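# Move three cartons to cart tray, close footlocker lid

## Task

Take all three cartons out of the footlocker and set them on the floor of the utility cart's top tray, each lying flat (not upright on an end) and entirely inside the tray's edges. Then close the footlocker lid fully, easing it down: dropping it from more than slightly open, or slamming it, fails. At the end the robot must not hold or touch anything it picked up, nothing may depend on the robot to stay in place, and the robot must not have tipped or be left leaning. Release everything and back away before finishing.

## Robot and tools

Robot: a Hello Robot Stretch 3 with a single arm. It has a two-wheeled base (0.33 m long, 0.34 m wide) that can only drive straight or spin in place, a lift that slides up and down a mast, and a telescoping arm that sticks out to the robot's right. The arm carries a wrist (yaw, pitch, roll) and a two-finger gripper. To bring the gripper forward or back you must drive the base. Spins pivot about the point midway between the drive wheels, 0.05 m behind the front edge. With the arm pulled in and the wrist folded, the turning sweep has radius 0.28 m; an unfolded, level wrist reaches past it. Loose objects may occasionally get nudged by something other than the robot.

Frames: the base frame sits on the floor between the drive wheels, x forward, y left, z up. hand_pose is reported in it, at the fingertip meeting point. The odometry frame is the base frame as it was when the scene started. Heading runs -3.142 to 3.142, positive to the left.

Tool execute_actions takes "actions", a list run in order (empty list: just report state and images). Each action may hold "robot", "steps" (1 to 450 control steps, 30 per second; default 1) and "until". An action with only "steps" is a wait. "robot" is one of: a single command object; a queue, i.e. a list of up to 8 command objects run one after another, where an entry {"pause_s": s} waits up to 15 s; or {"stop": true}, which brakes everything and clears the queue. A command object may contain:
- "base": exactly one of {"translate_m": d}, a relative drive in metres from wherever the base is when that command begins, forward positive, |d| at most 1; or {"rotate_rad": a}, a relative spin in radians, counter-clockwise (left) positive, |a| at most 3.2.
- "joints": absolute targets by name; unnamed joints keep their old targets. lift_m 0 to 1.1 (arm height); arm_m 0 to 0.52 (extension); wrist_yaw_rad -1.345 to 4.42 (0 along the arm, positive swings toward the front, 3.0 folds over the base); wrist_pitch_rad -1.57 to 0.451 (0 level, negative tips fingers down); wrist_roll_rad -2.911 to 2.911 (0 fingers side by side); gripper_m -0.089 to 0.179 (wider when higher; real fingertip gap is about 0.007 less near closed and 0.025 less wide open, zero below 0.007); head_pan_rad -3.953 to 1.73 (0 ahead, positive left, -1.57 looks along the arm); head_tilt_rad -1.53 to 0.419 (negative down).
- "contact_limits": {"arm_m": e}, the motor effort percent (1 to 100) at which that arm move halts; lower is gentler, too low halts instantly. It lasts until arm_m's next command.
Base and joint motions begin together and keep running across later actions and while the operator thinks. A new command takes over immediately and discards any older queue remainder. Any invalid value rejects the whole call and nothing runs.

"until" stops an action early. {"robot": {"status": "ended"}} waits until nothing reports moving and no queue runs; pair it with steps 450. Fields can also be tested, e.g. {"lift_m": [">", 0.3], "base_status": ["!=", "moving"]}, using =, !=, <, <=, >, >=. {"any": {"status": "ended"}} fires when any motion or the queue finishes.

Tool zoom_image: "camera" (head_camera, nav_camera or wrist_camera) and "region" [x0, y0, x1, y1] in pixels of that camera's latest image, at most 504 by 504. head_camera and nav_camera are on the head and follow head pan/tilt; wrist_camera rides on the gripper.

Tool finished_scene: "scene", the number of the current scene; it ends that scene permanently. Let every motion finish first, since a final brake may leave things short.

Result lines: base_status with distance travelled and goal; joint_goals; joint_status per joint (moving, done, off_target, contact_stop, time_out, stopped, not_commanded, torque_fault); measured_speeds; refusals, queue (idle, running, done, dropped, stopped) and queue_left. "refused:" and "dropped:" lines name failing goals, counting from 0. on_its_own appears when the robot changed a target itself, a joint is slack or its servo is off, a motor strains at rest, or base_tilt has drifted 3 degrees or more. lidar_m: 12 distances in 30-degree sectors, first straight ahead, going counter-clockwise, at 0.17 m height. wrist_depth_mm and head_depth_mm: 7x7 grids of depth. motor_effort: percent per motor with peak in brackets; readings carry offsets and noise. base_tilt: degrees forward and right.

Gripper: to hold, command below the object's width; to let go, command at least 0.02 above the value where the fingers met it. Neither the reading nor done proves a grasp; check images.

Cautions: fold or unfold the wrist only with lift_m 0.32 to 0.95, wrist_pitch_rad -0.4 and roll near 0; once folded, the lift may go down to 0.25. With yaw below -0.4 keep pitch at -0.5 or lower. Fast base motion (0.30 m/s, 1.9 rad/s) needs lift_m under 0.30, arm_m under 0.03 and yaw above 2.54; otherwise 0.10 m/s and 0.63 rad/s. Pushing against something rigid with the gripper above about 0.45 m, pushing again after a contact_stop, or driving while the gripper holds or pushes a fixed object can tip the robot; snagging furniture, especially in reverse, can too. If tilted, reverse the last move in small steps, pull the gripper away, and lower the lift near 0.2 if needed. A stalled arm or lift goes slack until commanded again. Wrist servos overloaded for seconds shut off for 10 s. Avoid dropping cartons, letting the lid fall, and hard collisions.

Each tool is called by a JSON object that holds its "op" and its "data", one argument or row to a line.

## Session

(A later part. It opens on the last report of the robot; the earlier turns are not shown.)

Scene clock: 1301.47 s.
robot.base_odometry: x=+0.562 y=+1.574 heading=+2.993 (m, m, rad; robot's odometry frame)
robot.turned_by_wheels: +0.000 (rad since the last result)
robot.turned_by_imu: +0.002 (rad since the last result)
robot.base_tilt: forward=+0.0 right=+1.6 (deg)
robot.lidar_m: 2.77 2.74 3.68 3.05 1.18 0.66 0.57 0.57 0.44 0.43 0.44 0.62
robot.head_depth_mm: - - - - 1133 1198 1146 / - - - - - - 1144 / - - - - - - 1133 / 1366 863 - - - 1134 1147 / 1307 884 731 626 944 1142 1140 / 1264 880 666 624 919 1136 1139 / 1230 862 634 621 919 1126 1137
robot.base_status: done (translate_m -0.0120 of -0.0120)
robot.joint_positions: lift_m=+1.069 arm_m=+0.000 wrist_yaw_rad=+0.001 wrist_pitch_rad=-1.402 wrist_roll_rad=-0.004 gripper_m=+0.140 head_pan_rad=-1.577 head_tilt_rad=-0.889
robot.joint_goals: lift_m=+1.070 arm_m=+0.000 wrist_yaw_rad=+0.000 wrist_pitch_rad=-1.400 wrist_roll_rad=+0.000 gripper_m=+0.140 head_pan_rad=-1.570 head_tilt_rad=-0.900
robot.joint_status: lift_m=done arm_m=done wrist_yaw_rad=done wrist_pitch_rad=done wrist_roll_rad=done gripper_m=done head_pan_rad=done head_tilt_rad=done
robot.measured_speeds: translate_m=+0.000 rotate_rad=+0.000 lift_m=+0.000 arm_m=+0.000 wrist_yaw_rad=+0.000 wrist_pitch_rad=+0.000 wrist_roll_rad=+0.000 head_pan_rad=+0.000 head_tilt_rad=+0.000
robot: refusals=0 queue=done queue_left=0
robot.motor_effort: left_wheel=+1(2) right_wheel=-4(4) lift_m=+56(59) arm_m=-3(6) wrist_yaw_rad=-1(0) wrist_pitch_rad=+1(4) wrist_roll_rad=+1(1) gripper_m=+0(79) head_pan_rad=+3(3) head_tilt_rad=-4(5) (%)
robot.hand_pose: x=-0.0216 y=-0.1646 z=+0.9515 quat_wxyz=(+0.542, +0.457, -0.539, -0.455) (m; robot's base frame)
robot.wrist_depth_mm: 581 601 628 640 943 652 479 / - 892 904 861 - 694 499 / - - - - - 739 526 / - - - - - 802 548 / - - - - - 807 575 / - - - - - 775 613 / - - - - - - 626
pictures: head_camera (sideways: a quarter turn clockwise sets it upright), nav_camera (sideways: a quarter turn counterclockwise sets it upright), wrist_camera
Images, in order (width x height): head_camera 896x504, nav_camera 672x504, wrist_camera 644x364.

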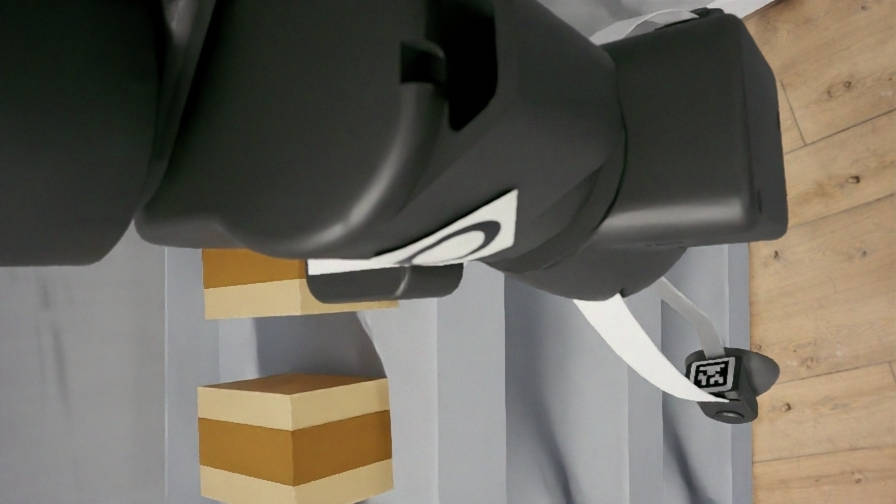

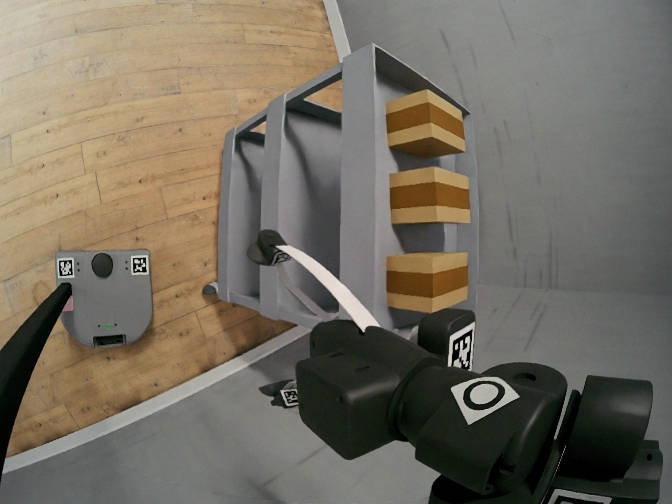

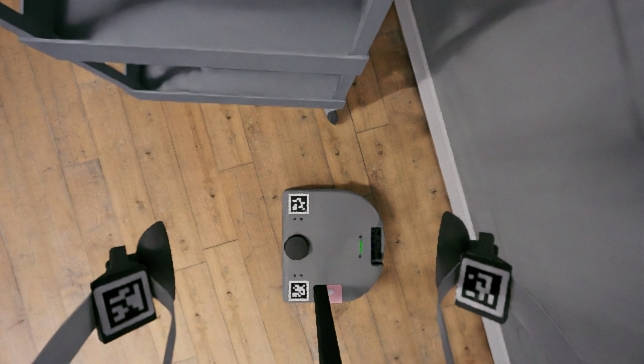

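{"op": "execute_actions", "data": {
  "actions": [
    {"robot":{"base":{"rotate_rad":0.757},"joints":{"lift_m":0.34,"gripper_m":0.03}},"steps":100,"until":{"robot":{"base_status":["!=","moving"]}}},
    {"robot":{"base":{"translate_m":0.532},"joints":{"wrist_pitch_rad":-0.4,"head_pan_rad":0,"head_tilt_rad":-0.6}},"steps":60,"until":{"robot":{"wrist_pitch_rad":[">",-0.45],"lift_m":["<",0.93]}}},
    {"robot":{"joints":{"wrist_yaw_rad":3.0}},"steps":150,"until":{"robot":{"wrist_yaw_rad":[">",2.9]}}},
    {"robot":{"joints":{"lift_m":0.27}},"steps":300,"until":{"robot":{"status":"ended"}}},
    {"robot":[{"base":{"translate_m":1.0}},{"base":{"translate_m":1.0}},{"base":{"rotate_rad":1.171},"joints":{"head_pan_rad":-1.57,"head_tilt_rad":-0.6}}],"steps":450,"until":{"robot":{"status":"ended"}}}
  ]
}}

Scene clock: 1337.20 s.
robot.base_odometry: x=-1.517 y=+0.127 heading=-1.363 (m, m, rad; robot's odometry frame)
robot.turned_by_wheels: +1.928 (rad since the last result)
robot.turned_by_imu: +1.895 (rad since the last result)
robot.base_tilt: forward=+0.0 right=+1.7 (deg)
robot.lidar_m: 2.20 2.15 2.84 2.79 2.55 2.62 2.56 0.55 0.40 0.39 0.40 1.46
robot.head_depth_mm: 798 874 960 1029 1104 1208 1264 / 800 872 964 1025 1097 1198 1264 / 801 874 964 1026 1091 1193 1263 / 800 878 967 1026 1087 1178 1268 / 805 880 969 1029 1078 1175 1270 / 806 878 969 1026 1075 1162 1241 / 804 885 973 1056 1205 1382 1233
robot.base_status: done (rotate_rad +1.1709 of +1.1710)
robot.joint_positions: lift_m=+0.271 arm_m=+0.000 wrist_yaw_rad=+2.998 wrist_pitch_rad=-0.418 wrist_roll_rad=-0.004 gripper_m=+0.030 head_pan_rad=-1.563 head_tilt_rad=-0.605
robot.joint_goals: lift_m=+0.270 arm_m=+0.000 wrist_yaw_rad=+3.000 wrist_pitch_rad=-0.400 wrist_roll_rad=+0.000 gripper_m=+0.030 head_pan_rad=-1.570 head_tilt_rad=-0.600
robot.joint_status: lift_m=done arm_m=done wrist_yaw_rad=done wrist_pitch_rad=done wrist_roll_rad=done gripper_m=done head_pan_rad=done head_tilt_rad=done
robot.measured_speeds: translate_m=+0.000 rotate_rad=+0.000 lift_m=+0.000 arm_m=+0.000 wrist_yaw_rad=+0.000 wrist_pitch_rad=+0.000 wrist_roll_rad=+0.000 head_pan_rad=+0.000 head_tilt_rad=+0.000
robot: refusals=0 queue=done queue_left=0
robot.motor_effort: left_wheel=-3(10) right_wheel=+3(11) lift_m=+25(52) arm_m=-3(3) wrist_yaw_rad=+1(6) wrist_pitch_rad=+7(7) wrist_roll_rad=+1(1) gripper_m=+0(81) head_pan_rad=-3(40) head_tilt_rad=+1(21) (%)
robot.hand_pose: x=+0.0108 y=+0.0768 z=+0.2831 quat_wxyz=(+0.196, +0.699, +0.097, +0.681) (m; robot's base frame)
robot.wrist_depth_mm: - - - - - - - / - - - - - - - / 912 - 900 916 917 923 942 / 692 699 709 711 703 717 720 / 563 563 589 584 564 571 588 / 478 488 - - 496 488 487 / - - - - 414 417 416
pictures: head_camera (sideways: a quarter turn clockwise sets it upright), nav_camera (sideways: a quarter turn counterclockwise sets it upright), wrist_camera
Images, in order (width x height): head_camera 896x504, nav_camera 672x504, wrist_camera 644x364.

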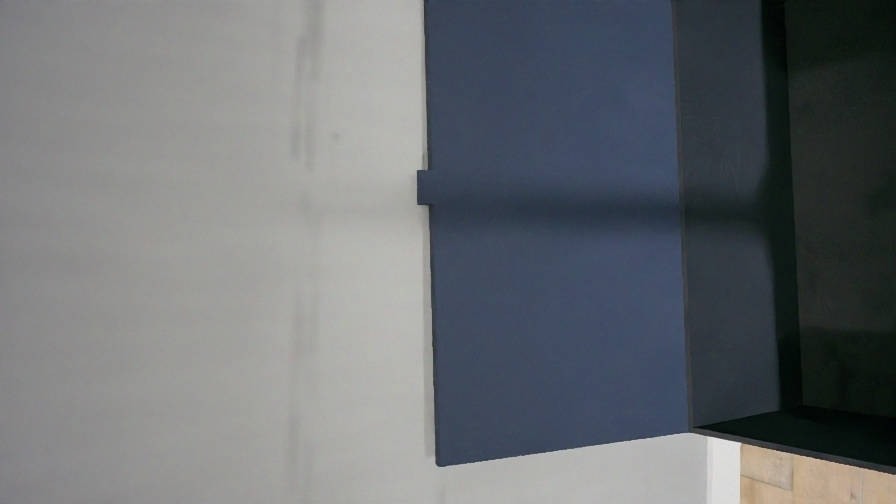

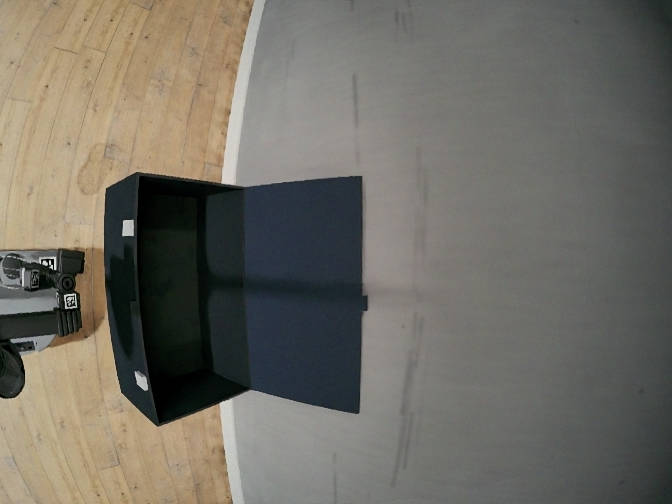

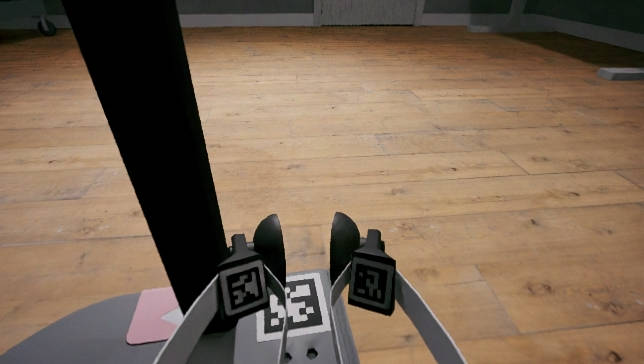

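{"op": "execute_actions", "data": {
  "actions": [
    {"robot":{"joints":{"lift_m":0.79}},"steps":60,"until":{"robot":{"lift_m":[">",0.4]}}},
    {"robot":{"joints":{"wrist_yaw_rad":0,"gripper_m":0.055}},"steps":120,"until":{"robot":{"wrist_yaw_rad":["<",0.3]}}},
    {"robot":{"joints":{"wrist_roll_rad":1.57,"wrist_pitch_rad":-0.54,"arm_m":0.46}},"steps":250,"until":{"robot":{"status":"ended"}}}
  ]
}}

Scene clock: 1353.43 s.
robot.base_odometry: x=-1.517 y=+0.127 heading=-1.363 (m, m, rad; robot's odometry frame)
robot.turned_by_wheels: +0.000 (rad since the last result)
robot.turned_by_imu: +0.002 (rad since the last result)
robot.base_tilt: forward=+0.0 right=+1.7 (deg)
robot.lidar_m: 2.20 2.15 2.85 2.79 2.55 2.62 2.56 0.55 0.40 0.39 0.40 1.45
robot.head_depth_mm: 797 871 962 1028 1095 - - / 798 874 964 1023 - 1227 1267 / 800 874 956 - 1095 1191 1266 / 802 876 966 - 1087 1180 1266 / 804 877 970 1031 1083 1175 1264 / 804 880 972 1025 1070 1158 1238 / 805 881 970 1052 1202 1380 1235
robot.base_status: done (rotate_rad +1.1709 of +1.1710)
robot.joint_positions: lift_m=+0.789 arm_m=+0.460 wrist_yaw_rad=+0.001 wrist_pitch_rad=-0.553 wrist_roll_rad=+1.568 gripper_m=+0.055 head_pan_rad=-1.563 head_tilt_rad=-0.605
robot.joint_goals: lift_m=+0.790 arm_m=+0.460 wrist_yaw_rad=+0.000 wrist_pitch_rad=-0.540 wrist_roll_rad=+1.570 gripper_m=+0.055 head_pan_rad=-1.570 head_tilt_rad=-0.600
robot.joint_status: lift_m=done arm_m=done wrist_yaw_rad=done wrist_pitch_rad=done wrist_roll_rad=done gripper_m=done head_pan_rad=done head_tilt_rad=done
robot.measured_speeds: translate_m=+0.000 rotate_rad=+0.000 lift_m=+0.000 arm_m=+0.000 wrist_yaw_rad=+0.000 wrist_pitch_rad=+0.000 wrist_roll_rad=+0.000 head_pan_rad=+0.000 head_tilt_rad=+0.000
robot: refusals=0 queue=done queue_left=0
robot.motor_effort: left_wheel=-3(3) right_wheel=+2(2) lift_m=+56(63) arm_m=+3(3) wrist_yaw_rad=-1(5) wrist_pitch_rad=+5(7) wrist_roll_rad=+1(2) gripper_m=+0(77) head_pan_rad=-3(3) head_tilt_rad=+2(2) (%)
robot.hand_pose: x=-0.0212 y=-0.8099 z=+0.7729 quat_wxyz=(+0.002, +0.001, -0.962, -0.273) (m; robot's base frame)
robot.wrist_depth_mm: 206 232 222 247 285 336 396 / 212 236 221 251 291 345 425 / 217 244 242 260 302 358 447 / 224 251 247 266 311 378 488 / 229 259 283 272 328 394 532 / 236 266 - 280 353 410 581 / 243 270 306 287 344 434 509
pictures: head_camera (sideways: a quarter turn clockwise sets it upright), nav_camera (sideways: a quarter turn counterclockwise sets it upright), wrist_camera
Images, in order (width x height): head_camera 896x504, nav_camera 672x504, wrist_camera 644x364.

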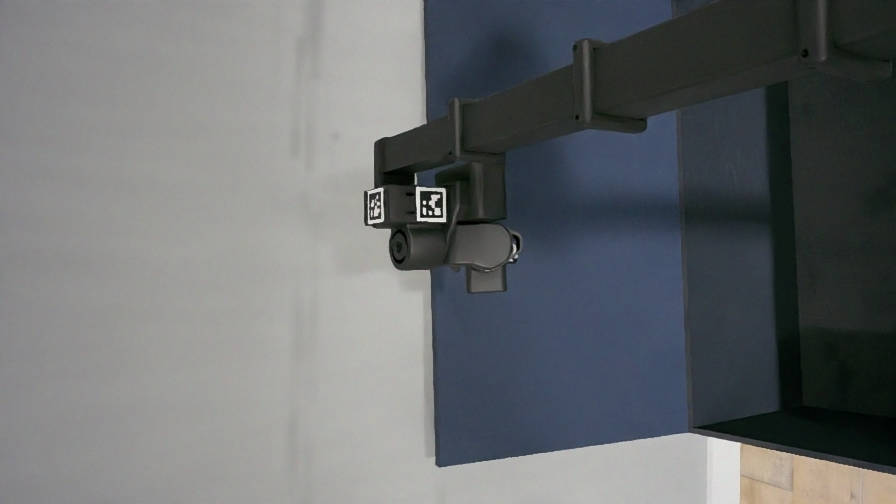

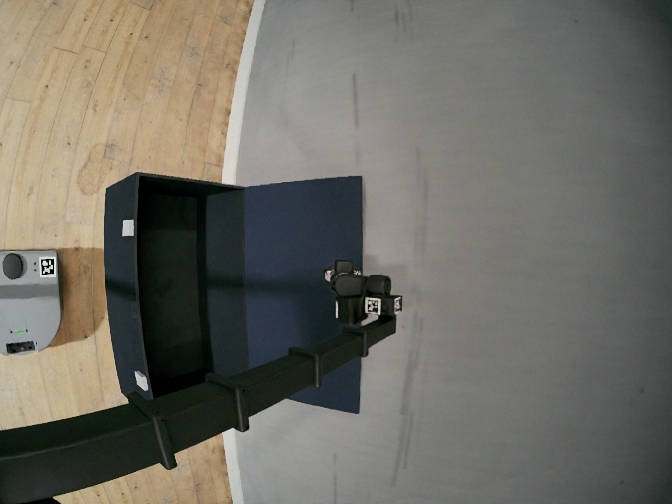

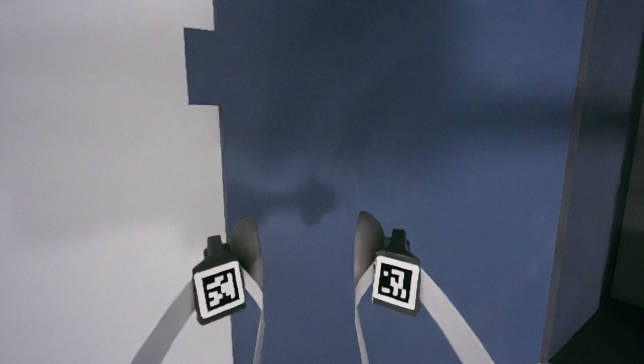

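{"op": "execute_actions", "data": {
  "actions": [
    {"robot":{"joints":{"lift_m":0.752,"wrist_pitch_rad":-0.34,"arm_m":0.49}},"steps":100,"until":{"robot":{"status":"ended"}}}
  ]
}}

Scene clock: 1378.33 s.
robot.base_odometry: x=-1.517 y=+0.127 heading=-1.363 (m, m, rad; robot's odometry frame)
robot.turned_by_wheels: +0.000 (rad since the last result)
robot.turned_by_imu: +0.001 (rad since the last result)
robot.base_tilt: forward=+0.0 right=+1.7 (deg)
robot.lidar_m: 2.20 2.14 2.84 2.79 2.55 2.61 2.57 0.56 0.40 0.39 0.40 1.45
robot.head_depth_mm: 796 872 962 1032 1102 1188 - / 799 872 964 1021 - 1229 1263 / 801 876 963 - 1096 1186 1265 / 801 875 964 - 1087 1180 1263 / 804 878 967 1028 1078 1172 1265 / 804 880 970 1023 1075 1161 1239 / 806 880 972 1051 1202 1378 1229
robot.base_status: done (rotate_rad +1.1709 of +1.1710)
robot.joint_positions: lift_m=+0.753 arm_m=+0.490 wrist_yaw_rad=+0.001 wrist_pitch_rad=-0.359 wrist_roll_rad=+1.568 gripper_m=+0.055 head_pan_rad=-1.563 head_tilt_rad=-0.605
robot.joint_goals: lift_m=+0.752 arm_m=+0.490 wrist_yaw_rad=+0.000 wrist_pitch_rad=-0.340 wrist_roll_rad=+1.570 gripper_m=+0.055 head_pan_rad=-1.570 head_tilt_rad=-0.600
robot.joint_status: lift_m=done arm_m=done wrist_yaw_rad=done wrist_pitch_rad=done wrist_roll_rad=done gripper_m=done head_pan_rad=done head_tilt_rad=done
robot.measured_speeds: translate_m=+0.000 rotate_rad=+0.000 lift_m=+0.000 arm_m=+0.000 wrist_yaw_rad=+0.000 wrist_pitch_rad=+0.000 wrist_roll_rad=+0.000 head_pan_rad=+0.000 head_tilt_rad=+0.000
robot: refusals=0 queue=done queue_left=0
robot.motor_effort: left_wheel=-3(3) right_wheel=+2(3) lift_m=+24(57) arm_m=+3(5) wrist_yaw_rad=-2(1) wrist_pitch_rad=+8(7) wrist_roll_rad=+0(1) gripper_m=+1(0) head_pan_rad=-3(3) head_tilt_rad=+2(2) (%)
robot.hand_pose: x=-0.0211 y=-0.8659 z=+0.7783 quat_wxyz=(+0.002, +0.001, -0.984, -0.179) (m; robot's base frame)
robot.wrist_depth_mm: 181 195 209 185 199 215 238 / 187 202 214 190 205 224 246 / 192 208 231 195 212 232 255 / 198 216 241 200 218 239 264 / 203 222 244 206 228 246 274 / 209 230 - 211 238 257 287 / 216 235 270 219 238 268 298
pictures: head_camera (sideways: a quarter turn clockwise sets it upright), nav_camera (sideways: a quarter turn counterclockwise sets it upright), wrist_camera
Images, in order (width x height): head_camera 896x504, nav_camera 672x504, wrist_camera 644x364.

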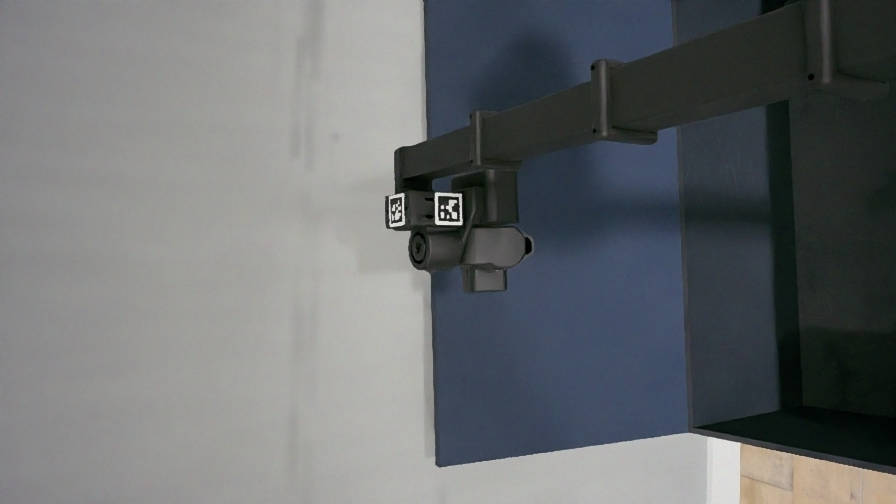

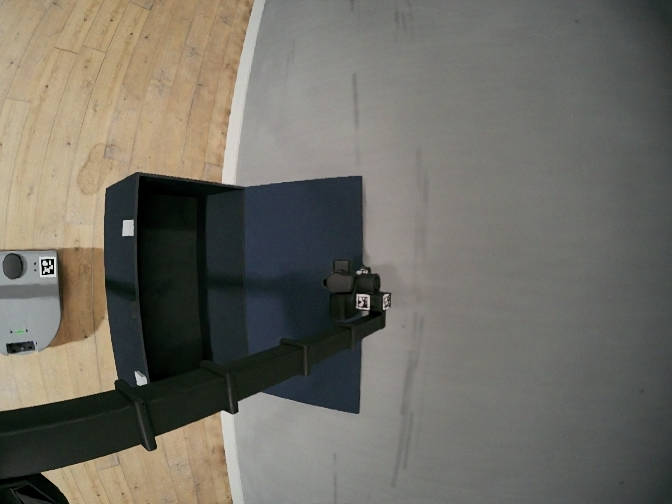

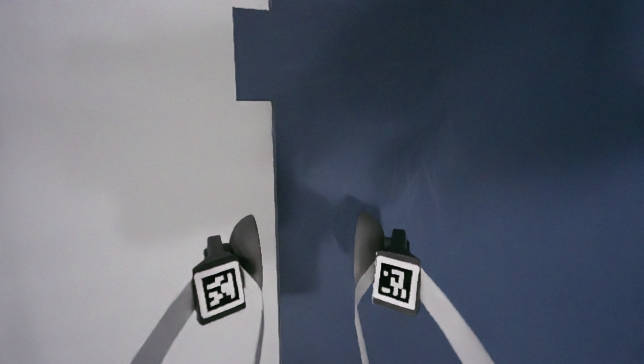

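{"op": "execute_actions", "data": {
  "actions": [
    {"robot":{"joints":{"arm_m":0.52}},"steps":100,"until":{"robot":{"status":"ended"}}},
    {"robot":{"joints":{"lift_m":0.732}},"steps":100,"until":{"robot":{"status":"ended"}}}
  ]
}}

Scene clock: 1392.13 s.
robot.base_odometry: x=-1.517 y=+0.127 heading=-1.363 (m, m, rad; robot's odometry frame)
robot.turned_by_wheels: +0.000 (rad since the last result)
robot.turned_by_imu: +0.001 (rad since the last result)
robot.base_tilt: forward=+0.0 right=+1.6 (deg)
robot.lidar_m: 2.20 2.14 2.85 2.78 2.55 2.62 2.56 0.56 0.40 0.39 0.40 1.46
robot.head_depth_mm: 798 873 959 1037 1111 1193 - / 799 873 965 1022 1081 - 1240 / 801 875 966 - 1100 1197 1267 / 804 878 967 1028 1094 1189 1267 / 803 879 970 1027 1086 1175 1264 / 807 883 971 1031 1078 1165 1235 / 807 883 974 1053 1204 1382 1235
robot.base_status: done (rotate_rad +1.1708 of +1.1710)
robot.joint_positions: lift_m=+0.733 arm_m=+0.518 wrist_yaw_rad=+0.001 wrist_pitch_rad=-0.339 wrist_roll_rad=+1.568 gripper_m=+0.055 head_pan_rad=-1.563 head_tilt_rad=-0.605
robot.joint_goals: lift_m=+0.732 arm_m=+0.520 wrist_yaw_rad=+0.000 wrist_pitch_rad=-0.340 wrist_roll_rad=+1.570 gripper_m=+0.055 head_pan_rad=-1.570 head_tilt_rad=-0.600
robot.joint_status: lift_m=done arm_m=done wrist_yaw_rad=done wrist_pitch_rad=done wrist_roll_rad=done gripper_m=done head_pan_rad=done head_tilt_rad=done
robot.measured_speeds: translate_m=+0.000 rotate_rad=+0.000 lift_m=+0.000 arm_m=+0.000 wrist_yaw_rad=+0.000 wrist_pitch_rad=+0.000 wrist_roll_rad=+0.000 head_pan_rad=+0.000 head_tilt_rad=+0.000
robot: refusals=0 queue=done queue_left=0
robot.motor_effort: left_wheel=-3(3) right_wheel=+3(3) lift_m=+18(20) arm_m=+6(5) wrist_yaw_rad=-1(2) wrist_pitch_rad=-1(12) wrist_roll_rad=+1(1) gripper_m=+5(6) head_pan_rad=-3(3) head_tilt_rad=+1(2) (%)
robot.hand_pose: x=-0.0212 y=-0.8962 z=+0.7633 quat_wxyz=(+0.002, +0.001, -0.986, -0.169) (m; robot's base frame)
robot.wrist_depth_mm: 161 173 153 161 172 184 199 / 166 179 160 165 176 189 206 / 171 184 202 170 182 196 214 / 176 190 209 174 188 203 219 / 182 197 212 178 194 210 230 / 187 203 - 183 204 217 237 / 194 208 236 190 204 226 248
pictures: head_camera (sideways: a quarter turn clockwise sets it upright), nav_camera (sideways: a quarter turn counterclockwise sets it upright), wrist_camera
Images, in order (width x height): head_camera 896x504, nav_camera 672x504, wrist_camera 644x364.

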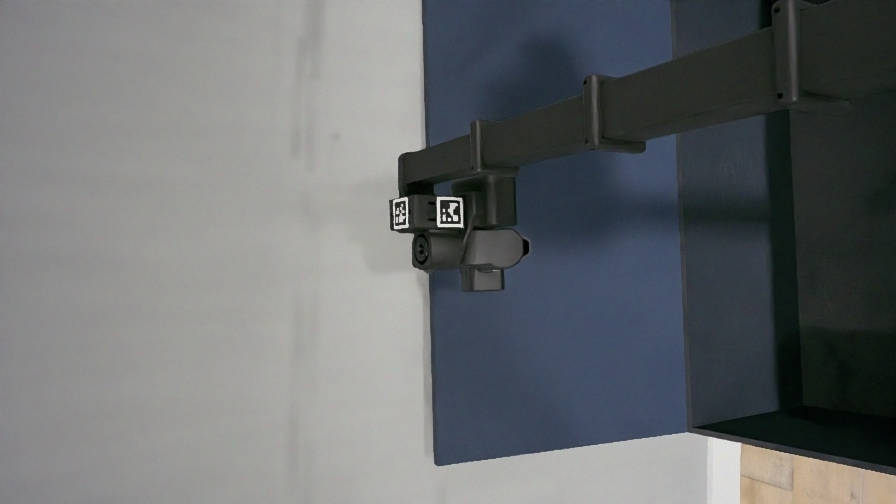

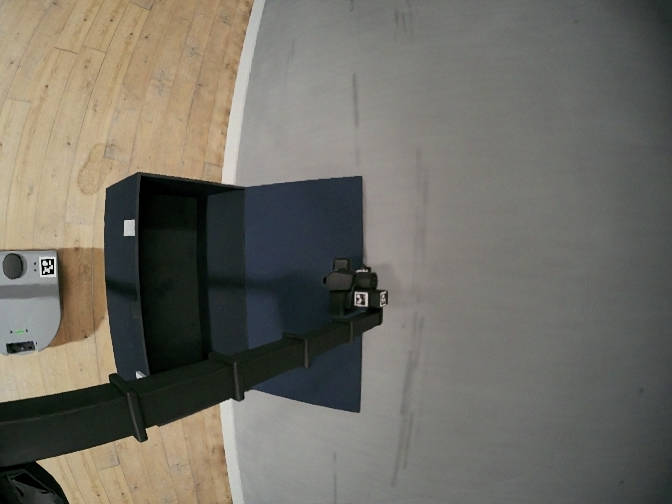

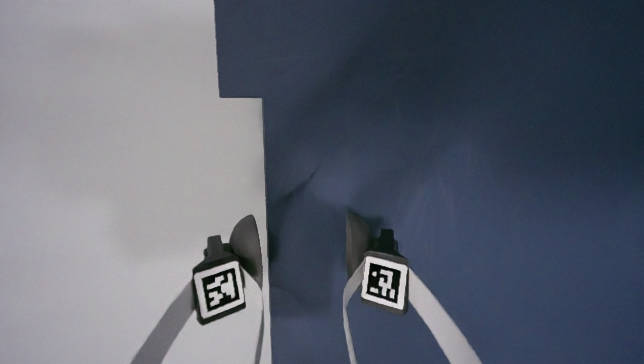

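{"op": "execute_actions", "data": {
  "actions": [
    {"robot":{"joints":{"arm_m":0.36,"lift_m":0.79,"wrist_pitch_rad":-0.54}},"steps":100,"until":{"robot":{"arm_m":["<",0.43]}}},
    {"robot":[{"base":{"rotate_rad":-0.5}},{"base":{"translate_m":0.08}},{"base":{"rotate_rad":0.5}},{"joints":{"arm_m":0.46}}],"steps":400,"until":{"robot":{"status":"ended"}}}
  ]
}}

Scene clock: 1414.13 s.
robot.base_odometry: x=-1.540 y=+0.051 heading=-1.363 (m, m, rad; robot's odometry frame)
robot.turned_by_wheels: +0.000 (rad since the last result)
robot.turned_by_imu: +0.003 (rad since the last result)
robot.base_tilt: forward=-0.1 right=+1.7 (deg)
robot.lidar_m: 2.13 2.11 2.87 2.81 2.62 2.69 2.63 0.50 0.36 0.35 0.36 1.41
robot.head_depth_mm: 769 838 927 997 1050 - - / 770 842 925 994 - 1162 1242 / 770 840 921 - 1047 1130 1236 / 773 846 931 - 1043 1128 1235 / 773 845 934 987 1033 1131 1238 / 774 850 934 993 1044 1186 1167 / 777 850 939 1046 1181 1355 1288
robot.base_status: done (rotate_rad +0.4999 of +0.5000)
robot.joint_positions: lift_m=+0.789 arm_m=+0.460 wrist_yaw_rad=+0.001 wrist_pitch_rad=-0.552 wrist_roll_rad=+1.568 gripper_m=+0.055 head_pan_rad=-1.563 head_tilt_rad=-0.605
robot.joint_goals: lift_m=+0.790 arm_m=+0.460 wrist_yaw_rad=+0.000 wrist_pitch_rad=-0.540 wrist_roll_rad=+1.570 gripper_m=+0.055 head_pan_rad=-1.570 head_tilt_rad=-0.600
robot.joint_status: lift_m=done arm_m=done wrist_yaw_rad=done wrist_pitch_rad=done wrist_roll_rad=done gripper_m=done head_pan_rad=done head_tilt_rad=done
robot.measured_speeds: translate_m=+0.000 rotate_rad=+0.000 lift_m=+0.000 arm_m=+0.000 wrist_yaw_rad=+0.000 wrist_pitch_rad=+0.000 wrist_roll_rad=+0.000 head_pan_rad=+0.000 head_tilt_rad=+0.000
robot: refusals=0 queue=done queue_left=0
robot.motor_effort: left_wheel=-2(6) right_wheel=+2(9) lift_m=+55(59) arm_m=+3(7) wrist_yaw_rad=-1(1) wrist_pitch_rad=+5(26) wrist_roll_rad=+0(0) gripper_m=+0(9) head_pan_rad=-3(3) head_tilt_rad=+2(2) (%)
robot.hand_pose: x=-0.0213 y=-0.8100 z=+0.7730 quat_wxyz=(+0.002, +0.001, -0.962, -0.273) (m; robot's base frame)
robot.wrist_depth_mm: 184 203 220 207 238 281 344 / 189 210 228 212 246 291 359 / 195 215 235 218 252 303 378 / 198 221 241 224 262 314 390 / 203 229 254 228 277 326 407 / 209 233 - 235 298 342 428 / 214 239 279 242 286 367 440
pictures: head_camera (sideways: a quarter turn clockwise sets it upright), nav_camera (sideways: a quarter turn counterclockwise sets it upright), wrist_camera
Images, in order (width x height): head_camera 896x504, nav_camera 672x504, wrist_camera 644x364.

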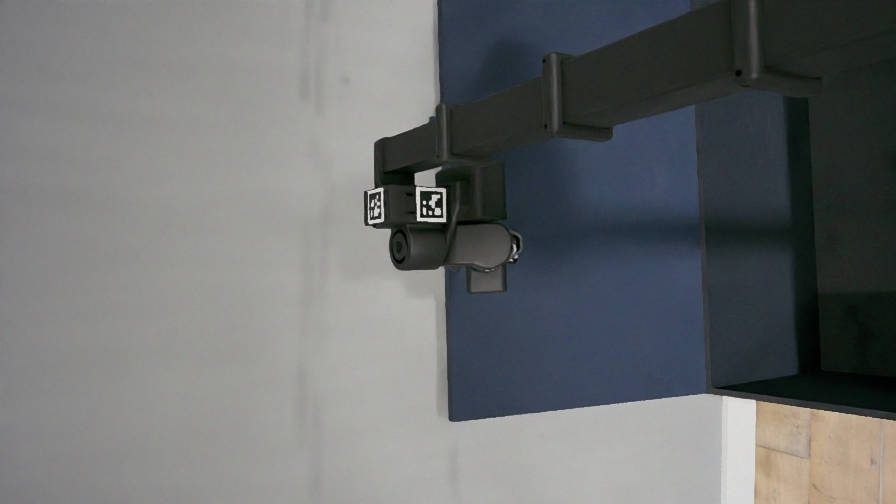

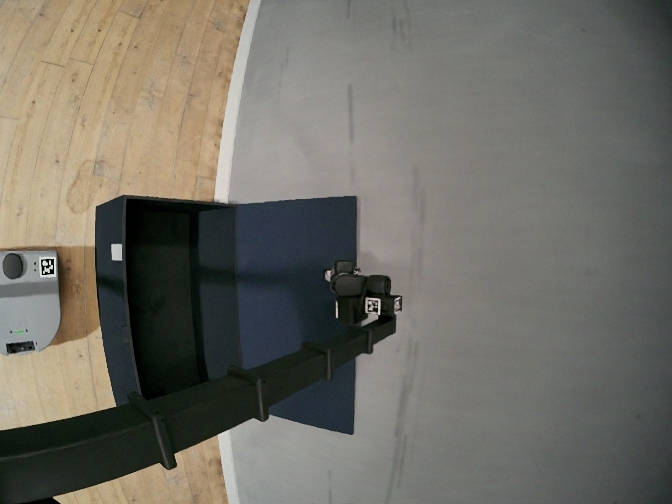

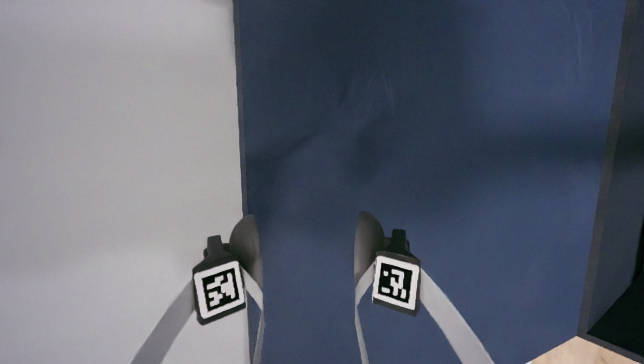

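{"op": "execute_actions", "data": {
  "actions": [
    {"robot":{"joints":{"arm_m":0.51}},"steps":100,"until":{"robot":{"status":"ended"}}},
    {"robot":{"joints":{"lift_m":0.772}},"steps":100,"until":{"robot":{"status":"ended"}}}
  ]
}}

Scene clock: 1422.90 s.
robot.base_odometry: x=-1.540 y=+0.051 heading=-1.363 (m, m, rad; robot's odometry frame)
robot.turned_by_wheels: +0.000 (rad since the last result)
robot.turned_by_imu: +0.001 (rad since the last result)
robot.base_tilt: forward=-0.1 right=+1.6 (deg)
robot.lidar_m: 2.13 2.11 2.88 2.82 2.63 2.69 2.64 0.50 0.36 0.35 0.36 1.41
robot.head_depth_mm: 769 842 927 1000 1057 1134 - / 772 842 926 989 - 1163 1239 / 771 845 922 - 1048 1136 1240 / 772 845 932 - 1042 1134 1239 / 773 846 934 987 1036 1131 1241 / 776 851 938 993 1058 1184 1163 / 777 850 939 1042 1179 1358 1291
robot.base_status: done (rotate_rad +0.4999 of +0.5000)
robot.joint_positions: lift_m=+0.773 arm_m=+0.510 wrist_yaw_rad=+0.001 wrist_pitch_rad=-0.557 wrist_roll_rad=+1.568 gripper_m=+0.055 head_pan_rad=-1.563 head_tilt_rad=-0.605
robot.joint_goals: lift_m=+0.772 arm_m=+0.510 wrist_yaw_rad=+0.000 wrist_pitch_rad=-0.540 wrist_roll_rad=+1.570 gripper_m=+0.055 head_pan_rad=-1.570 head_tilt_rad=-0.600
robot.joint_status: lift_m=done arm_m=done wrist_yaw_rad=done wrist_pitch_rad=done wrist_roll_rad=done gripper_m=done head_pan_rad=done head_tilt_rad=done
robot.measured_speeds: translate_m=+0.000 rotate_rad=+0.000 lift_m=+0.000 arm_m=+0.000 wrist_yaw_rad=+0.000 wrist_pitch_rad=+0.000 wrist_roll_rad=+0.000 head_pan_rad=+0.000 head_tilt_rad=+0.000
robot: refusals=0 queue=done queue_left=0
robot.motor_effort: left_wheel=-3(3) right_wheel=+3(3) lift_m=+18(54) arm_m=+3(1) wrist_yaw_rad=-1(1) wrist_pitch_rad=+7(9) wrist_roll_rad=+0(0) gripper_m=-2(3) head_pan_rad=-3(3) head_tilt_rad=+1(1) (%)
robot.hand_pose: x=-0.0213 y=-0.8593 z=+0.7554 quat_wxyz=(+0.002, +0.001, -0.961, -0.275) (m; robot's base frame)
robot.wrist_depth_mm: 148 164 178 155 179 212 260 / 152 169 184 159 184 218 271 / 156 174 191 163 190 226 284 / 160 179 201 168 196 236 298 / 165 185 201 172 209 246 315 / 169 189 - 176 221 257 335 / 174 191 226 182 215 275 352
pictures: head_camera (sideways: a quarter turn clockwise sets it upright), nav_camera (sideways: a quarter turn counterclockwise sets it upright), wrist_camera
Images, in order (width x height): head_camera 896x504, nav_camera 672x504, wrist_camera 644x364.

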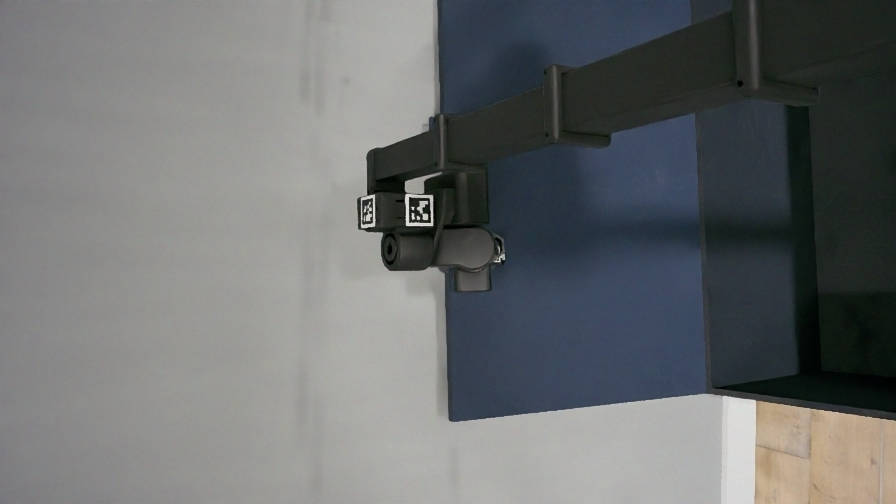

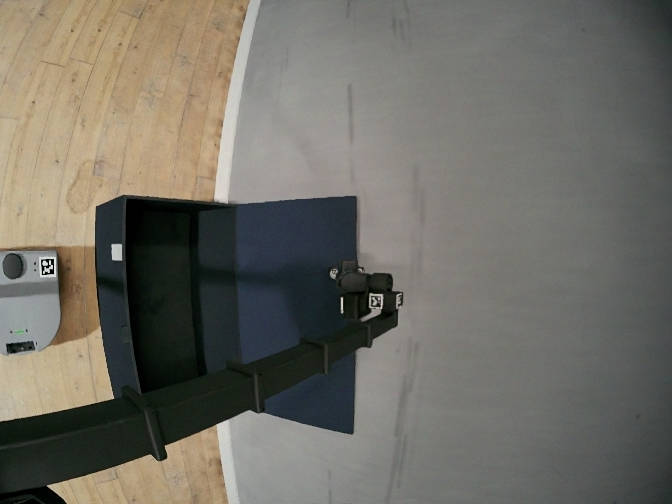

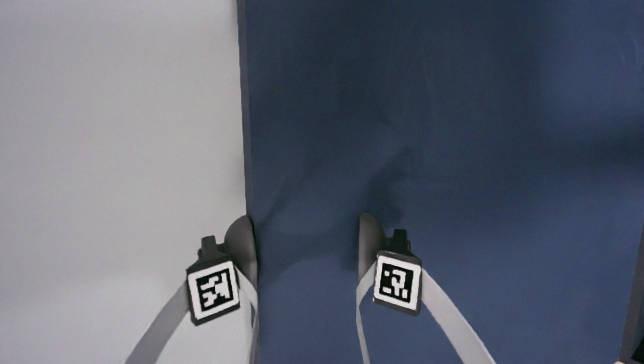

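{"op": "execute_actions", "data": {
  "actions": [
    {"robot":{"joints":{"lift_m":0.761}},"steps":60,"until":{"robot":{"status":"ended"}}},
    {"robot":{"joints":{"arm_m":0.47}},"steps":100,"until":{"robot":{"status":"ended"}}}
  ]
}}

Scene clock: 1431.77 s.
robot.base_odometry: x=-1.540 y=+0.051 heading=-1.363 (m, m, rad; robot's odometry frame)
robot.turned_by_wheels: +0.000 (rad since the last result)
robot.turned_by_imu: +0.001 (rad since the last result)
robot.base_tilt: forward=-0.1 right=+1.6 (deg)
robot.lidar_m: 2.12 2.10 2.87 2.82 2.62 2.69 2.64 0.50 0.36 0.35 0.36 1.41
robot.head_depth_mm: 769 838 924 982 1040 1138 - / 770 842 926 985 - 1163 1238 / 772 843 928 - 1033 1133 1240 / 773 845 931 991 1026 1131 1242 / 772 846 933 988 1018 1130 1240 / 776 847 937 992 1028 1168 1167 / 776 848 938 1046 1179 1354 1284
robot.base_status: done (rotate_rad +0.4999 of +0.5000)
robot.joint_positions: lift_m=+0.766 arm_m=+0.470 wrist_yaw_rad=+0.000 wrist_pitch_rad=-0.517 wrist_roll_rad=+1.569 gripper_m=+0.055 head_pan_rad=-1.563 head_tilt_rad=-0.605
robot.joint_goals: lift_m=+0.766 arm_m=+0.470 wrist_yaw_rad=+0.000 wrist_pitch_rad=-0.540 wrist_roll_rad=+1.570 gripper_m=+0.055 head_pan_rad=-1.570 head_tilt_rad=-0.600
robot.joint_status: lift_m=contact_stop arm_m=done wrist_yaw_rad=done wrist_pitch_rad=done wrist_roll_rad=done gripper_m=done head_pan_rad=done head_tilt_rad=done
robot.measured_speeds: translate_m=+0.000 rotate_rad=+0.000 lift_m=+0.000 arm_m=+0.000 wrist_yaw_rad=+0.000 wrist_pitch_rad=+0.000 wrist_roll_rad=+0.000 head_pan_rad=+0.000 head_tilt_rad=+0.000
robot: refusals=0 queue=done queue_left=0
robot.on_its_own: lift_m is slack since a contact_stop, until your next command for it (your +0.761 is given up)
robot.motor_effort: left_wheel=-3(3) right_wheel=+2(4) lift_m=+40(39) arm_m=-4(4) wrist_yaw_rad=+0(1) wrist_pitch_rad=-10(10) wrist_roll_rad=+0(0) gripper_m=-5(5) head_pan_rad=-3(3) head_tilt_rad=+2(1) (%)
robot.hand_pose: x=-0.0214 y=-0.8261 z=+0.7565 quat_wxyz=(+0.001, +0.000, -0.967, -0.256) (m; robot's base frame)
robot.wrist_depth_mm: 175 193 153 161 187 224 280 / 179 198 214 165 193 232 292 / 184 204 221 169 199 241 308 / 190 210 229 174 206 252 326 / 195 216 233 177 218 262 341 / 198 221 167 182 234 275 362 / 204 224 260 189 226 291 379
pictures: head_camera (sideways: a quarter turn clockwise sets it upright), nav_camera (sideways: a quarter turn counterclockwise sets it upright), wrist_camera
Images, in order (width x height): head_camera 896x504, nav_camera 672x504, wrist_camera 644x364.

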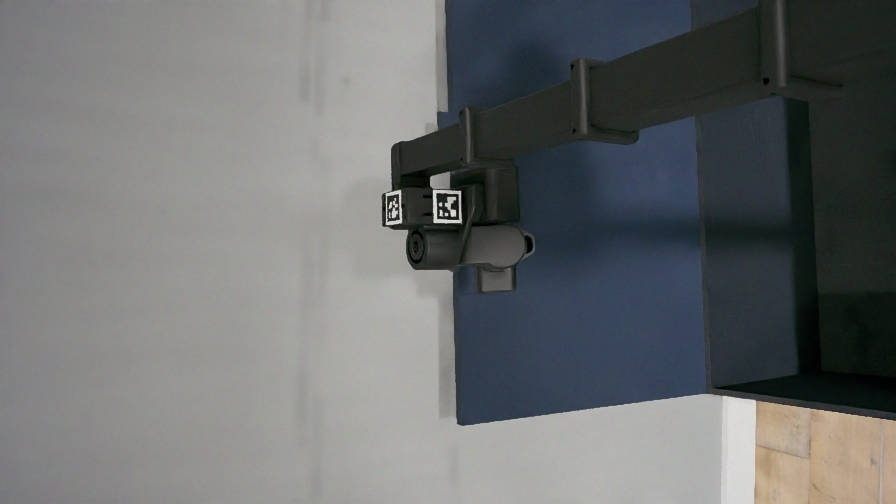

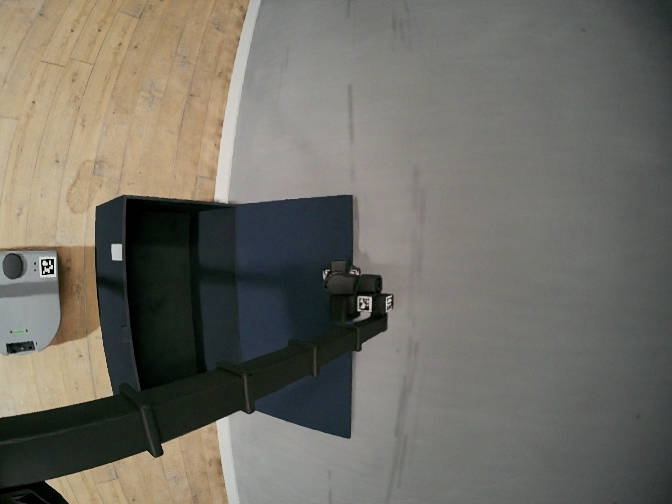

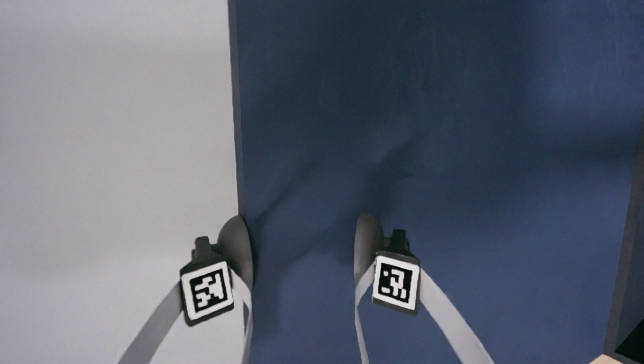

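{"op": "execute_actions", "data": {
  "actions": [
    {"robot":{"joints":{"lift_m":0.767,"arm_m":0.42}},"steps":100,"until":{"robot":{"status":"ended"}}},
    {"robot":{"joints":{"lift_m":0.766,"arm_m":0.385}},"steps":100,"until":{"robot":{"status":"ended"}}}
  ]
}}

Scene clock: 1439.33 s.
robot.base_odometry: x=-1.540 y=+0.051 heading=-1.363 (m, m, rad; robot's odometry frame)
robot.turned_by_wheels: +0.000 (rad since the last result)
robot.turned_by_imu: +0.001 (rad since the last result)
robot.base_tilt: forward=+0.0 right=+1.7 (deg)
robot.lidar_m: 2.13 2.11 2.88 2.81 2.62 2.69 2.63 0.50 0.36 0.35 0.36 1.41
robot.head_depth_mm: 769 841 925 997 971 1125 - / 772 843 926 1001 - 1164 1246 / 771 843 929 1004 1008 1136 1237 / 773 844 932 1021 998 1130 1239 / 774 847 935 1021 946 1131 1237 / 776 850 936 1025 939 1172 1163 / 778 850 937 1045 1180 1356 1287
robot.base_status: done (rotate_rad +0.4999 of +0.5000)
robot.joint_positions: lift_m=+0.767 arm_m=+0.385 wrist_yaw_rad=-0.002 wrist_pitch_rad=-0.511 wrist_roll_rad=+1.570 gripper_m=+0.055 head_pan_rad=-1.563 head_tilt_rad=-0.605
robot.joint_goals: lift_m=+0.766 arm_m=+0.385 wrist_yaw_rad=+0.000 wrist_pitch_rad=-0.540 wrist_roll_rad=+1.570 gripper_m=+0.055 head_pan_rad=-1.570 head_tilt_rad=-0.600
robot.joint_status: lift_m=done arm_m=done wrist_yaw_rad=done wrist_pitch_rad=done wrist_roll_rad=done gripper_m=done head_pan_rad=done head_tilt_rad=done
robot.measured_speeds: translate_m=+0.000 rotate_rad=+0.000 lift_m=+0.000 arm_m=+0.000 wrist_yaw_rad=+0.000 wrist_pitch_rad=+0.000 wrist_roll_rad=+0.000 head_pan_rad=+0.000 head_tilt_rad=+0.000
robot: refusals=0 queue=done queue_left=0
robot.motor_effort: left_wheel=-3(3) right_wheel=+3(3) lift_m=+22(49) arm_m=-3(5) wrist_yaw_rad=+2(3) wrist_pitch_rad=-12(12) wrist_roll_rad=+0(0) gripper_m=-5(6) head_pan_rad=-3(3) head_tilt_rad=+1(2) (%)
robot.hand_pose: x=-0.0220 y=-0.7419 z=+0.7588 quat_wxyz=(+0.000, -0.001, -0.967, -0.253) (m; robot's base frame)
robot.wrist_depth_mm: 236 261 154 170 216 295 417 / 240 269 289 174 222 308 442 / 246 275 299 179 230 323 470 / 254 284 309 183 238 344 500 / 261 294 314 186 258 357 532 / 268 300 168 191 283 375 518 / 276 303 350 199 260 430 438
pictures: head_camera (sideways: a quarter turn clockwise sets it upright), nav_camera (sideways: a quarter turn counterclockwise sets it upright), wrist_camera
Images, in order (width x height): head_camera 896x504, nav_camera 672x504, wrist_camera 644x364.

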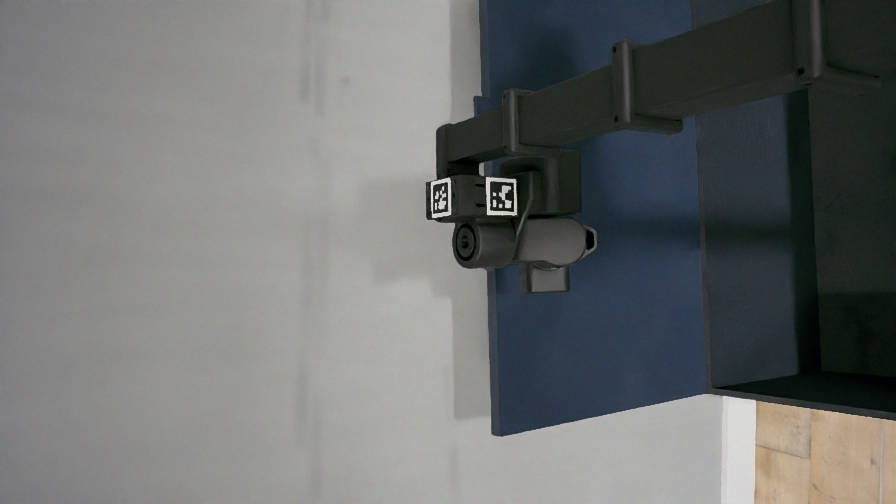

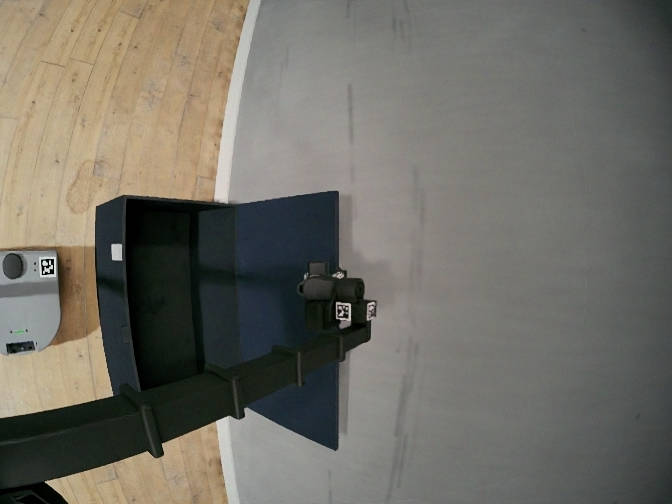

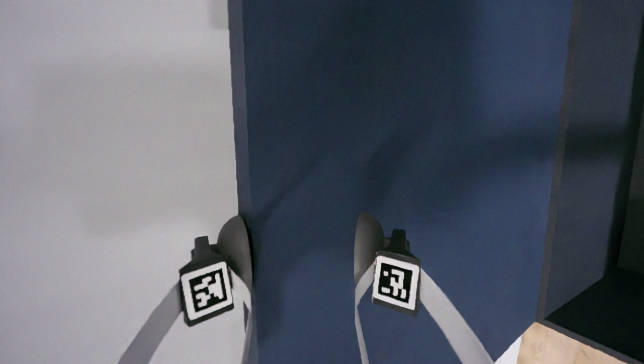

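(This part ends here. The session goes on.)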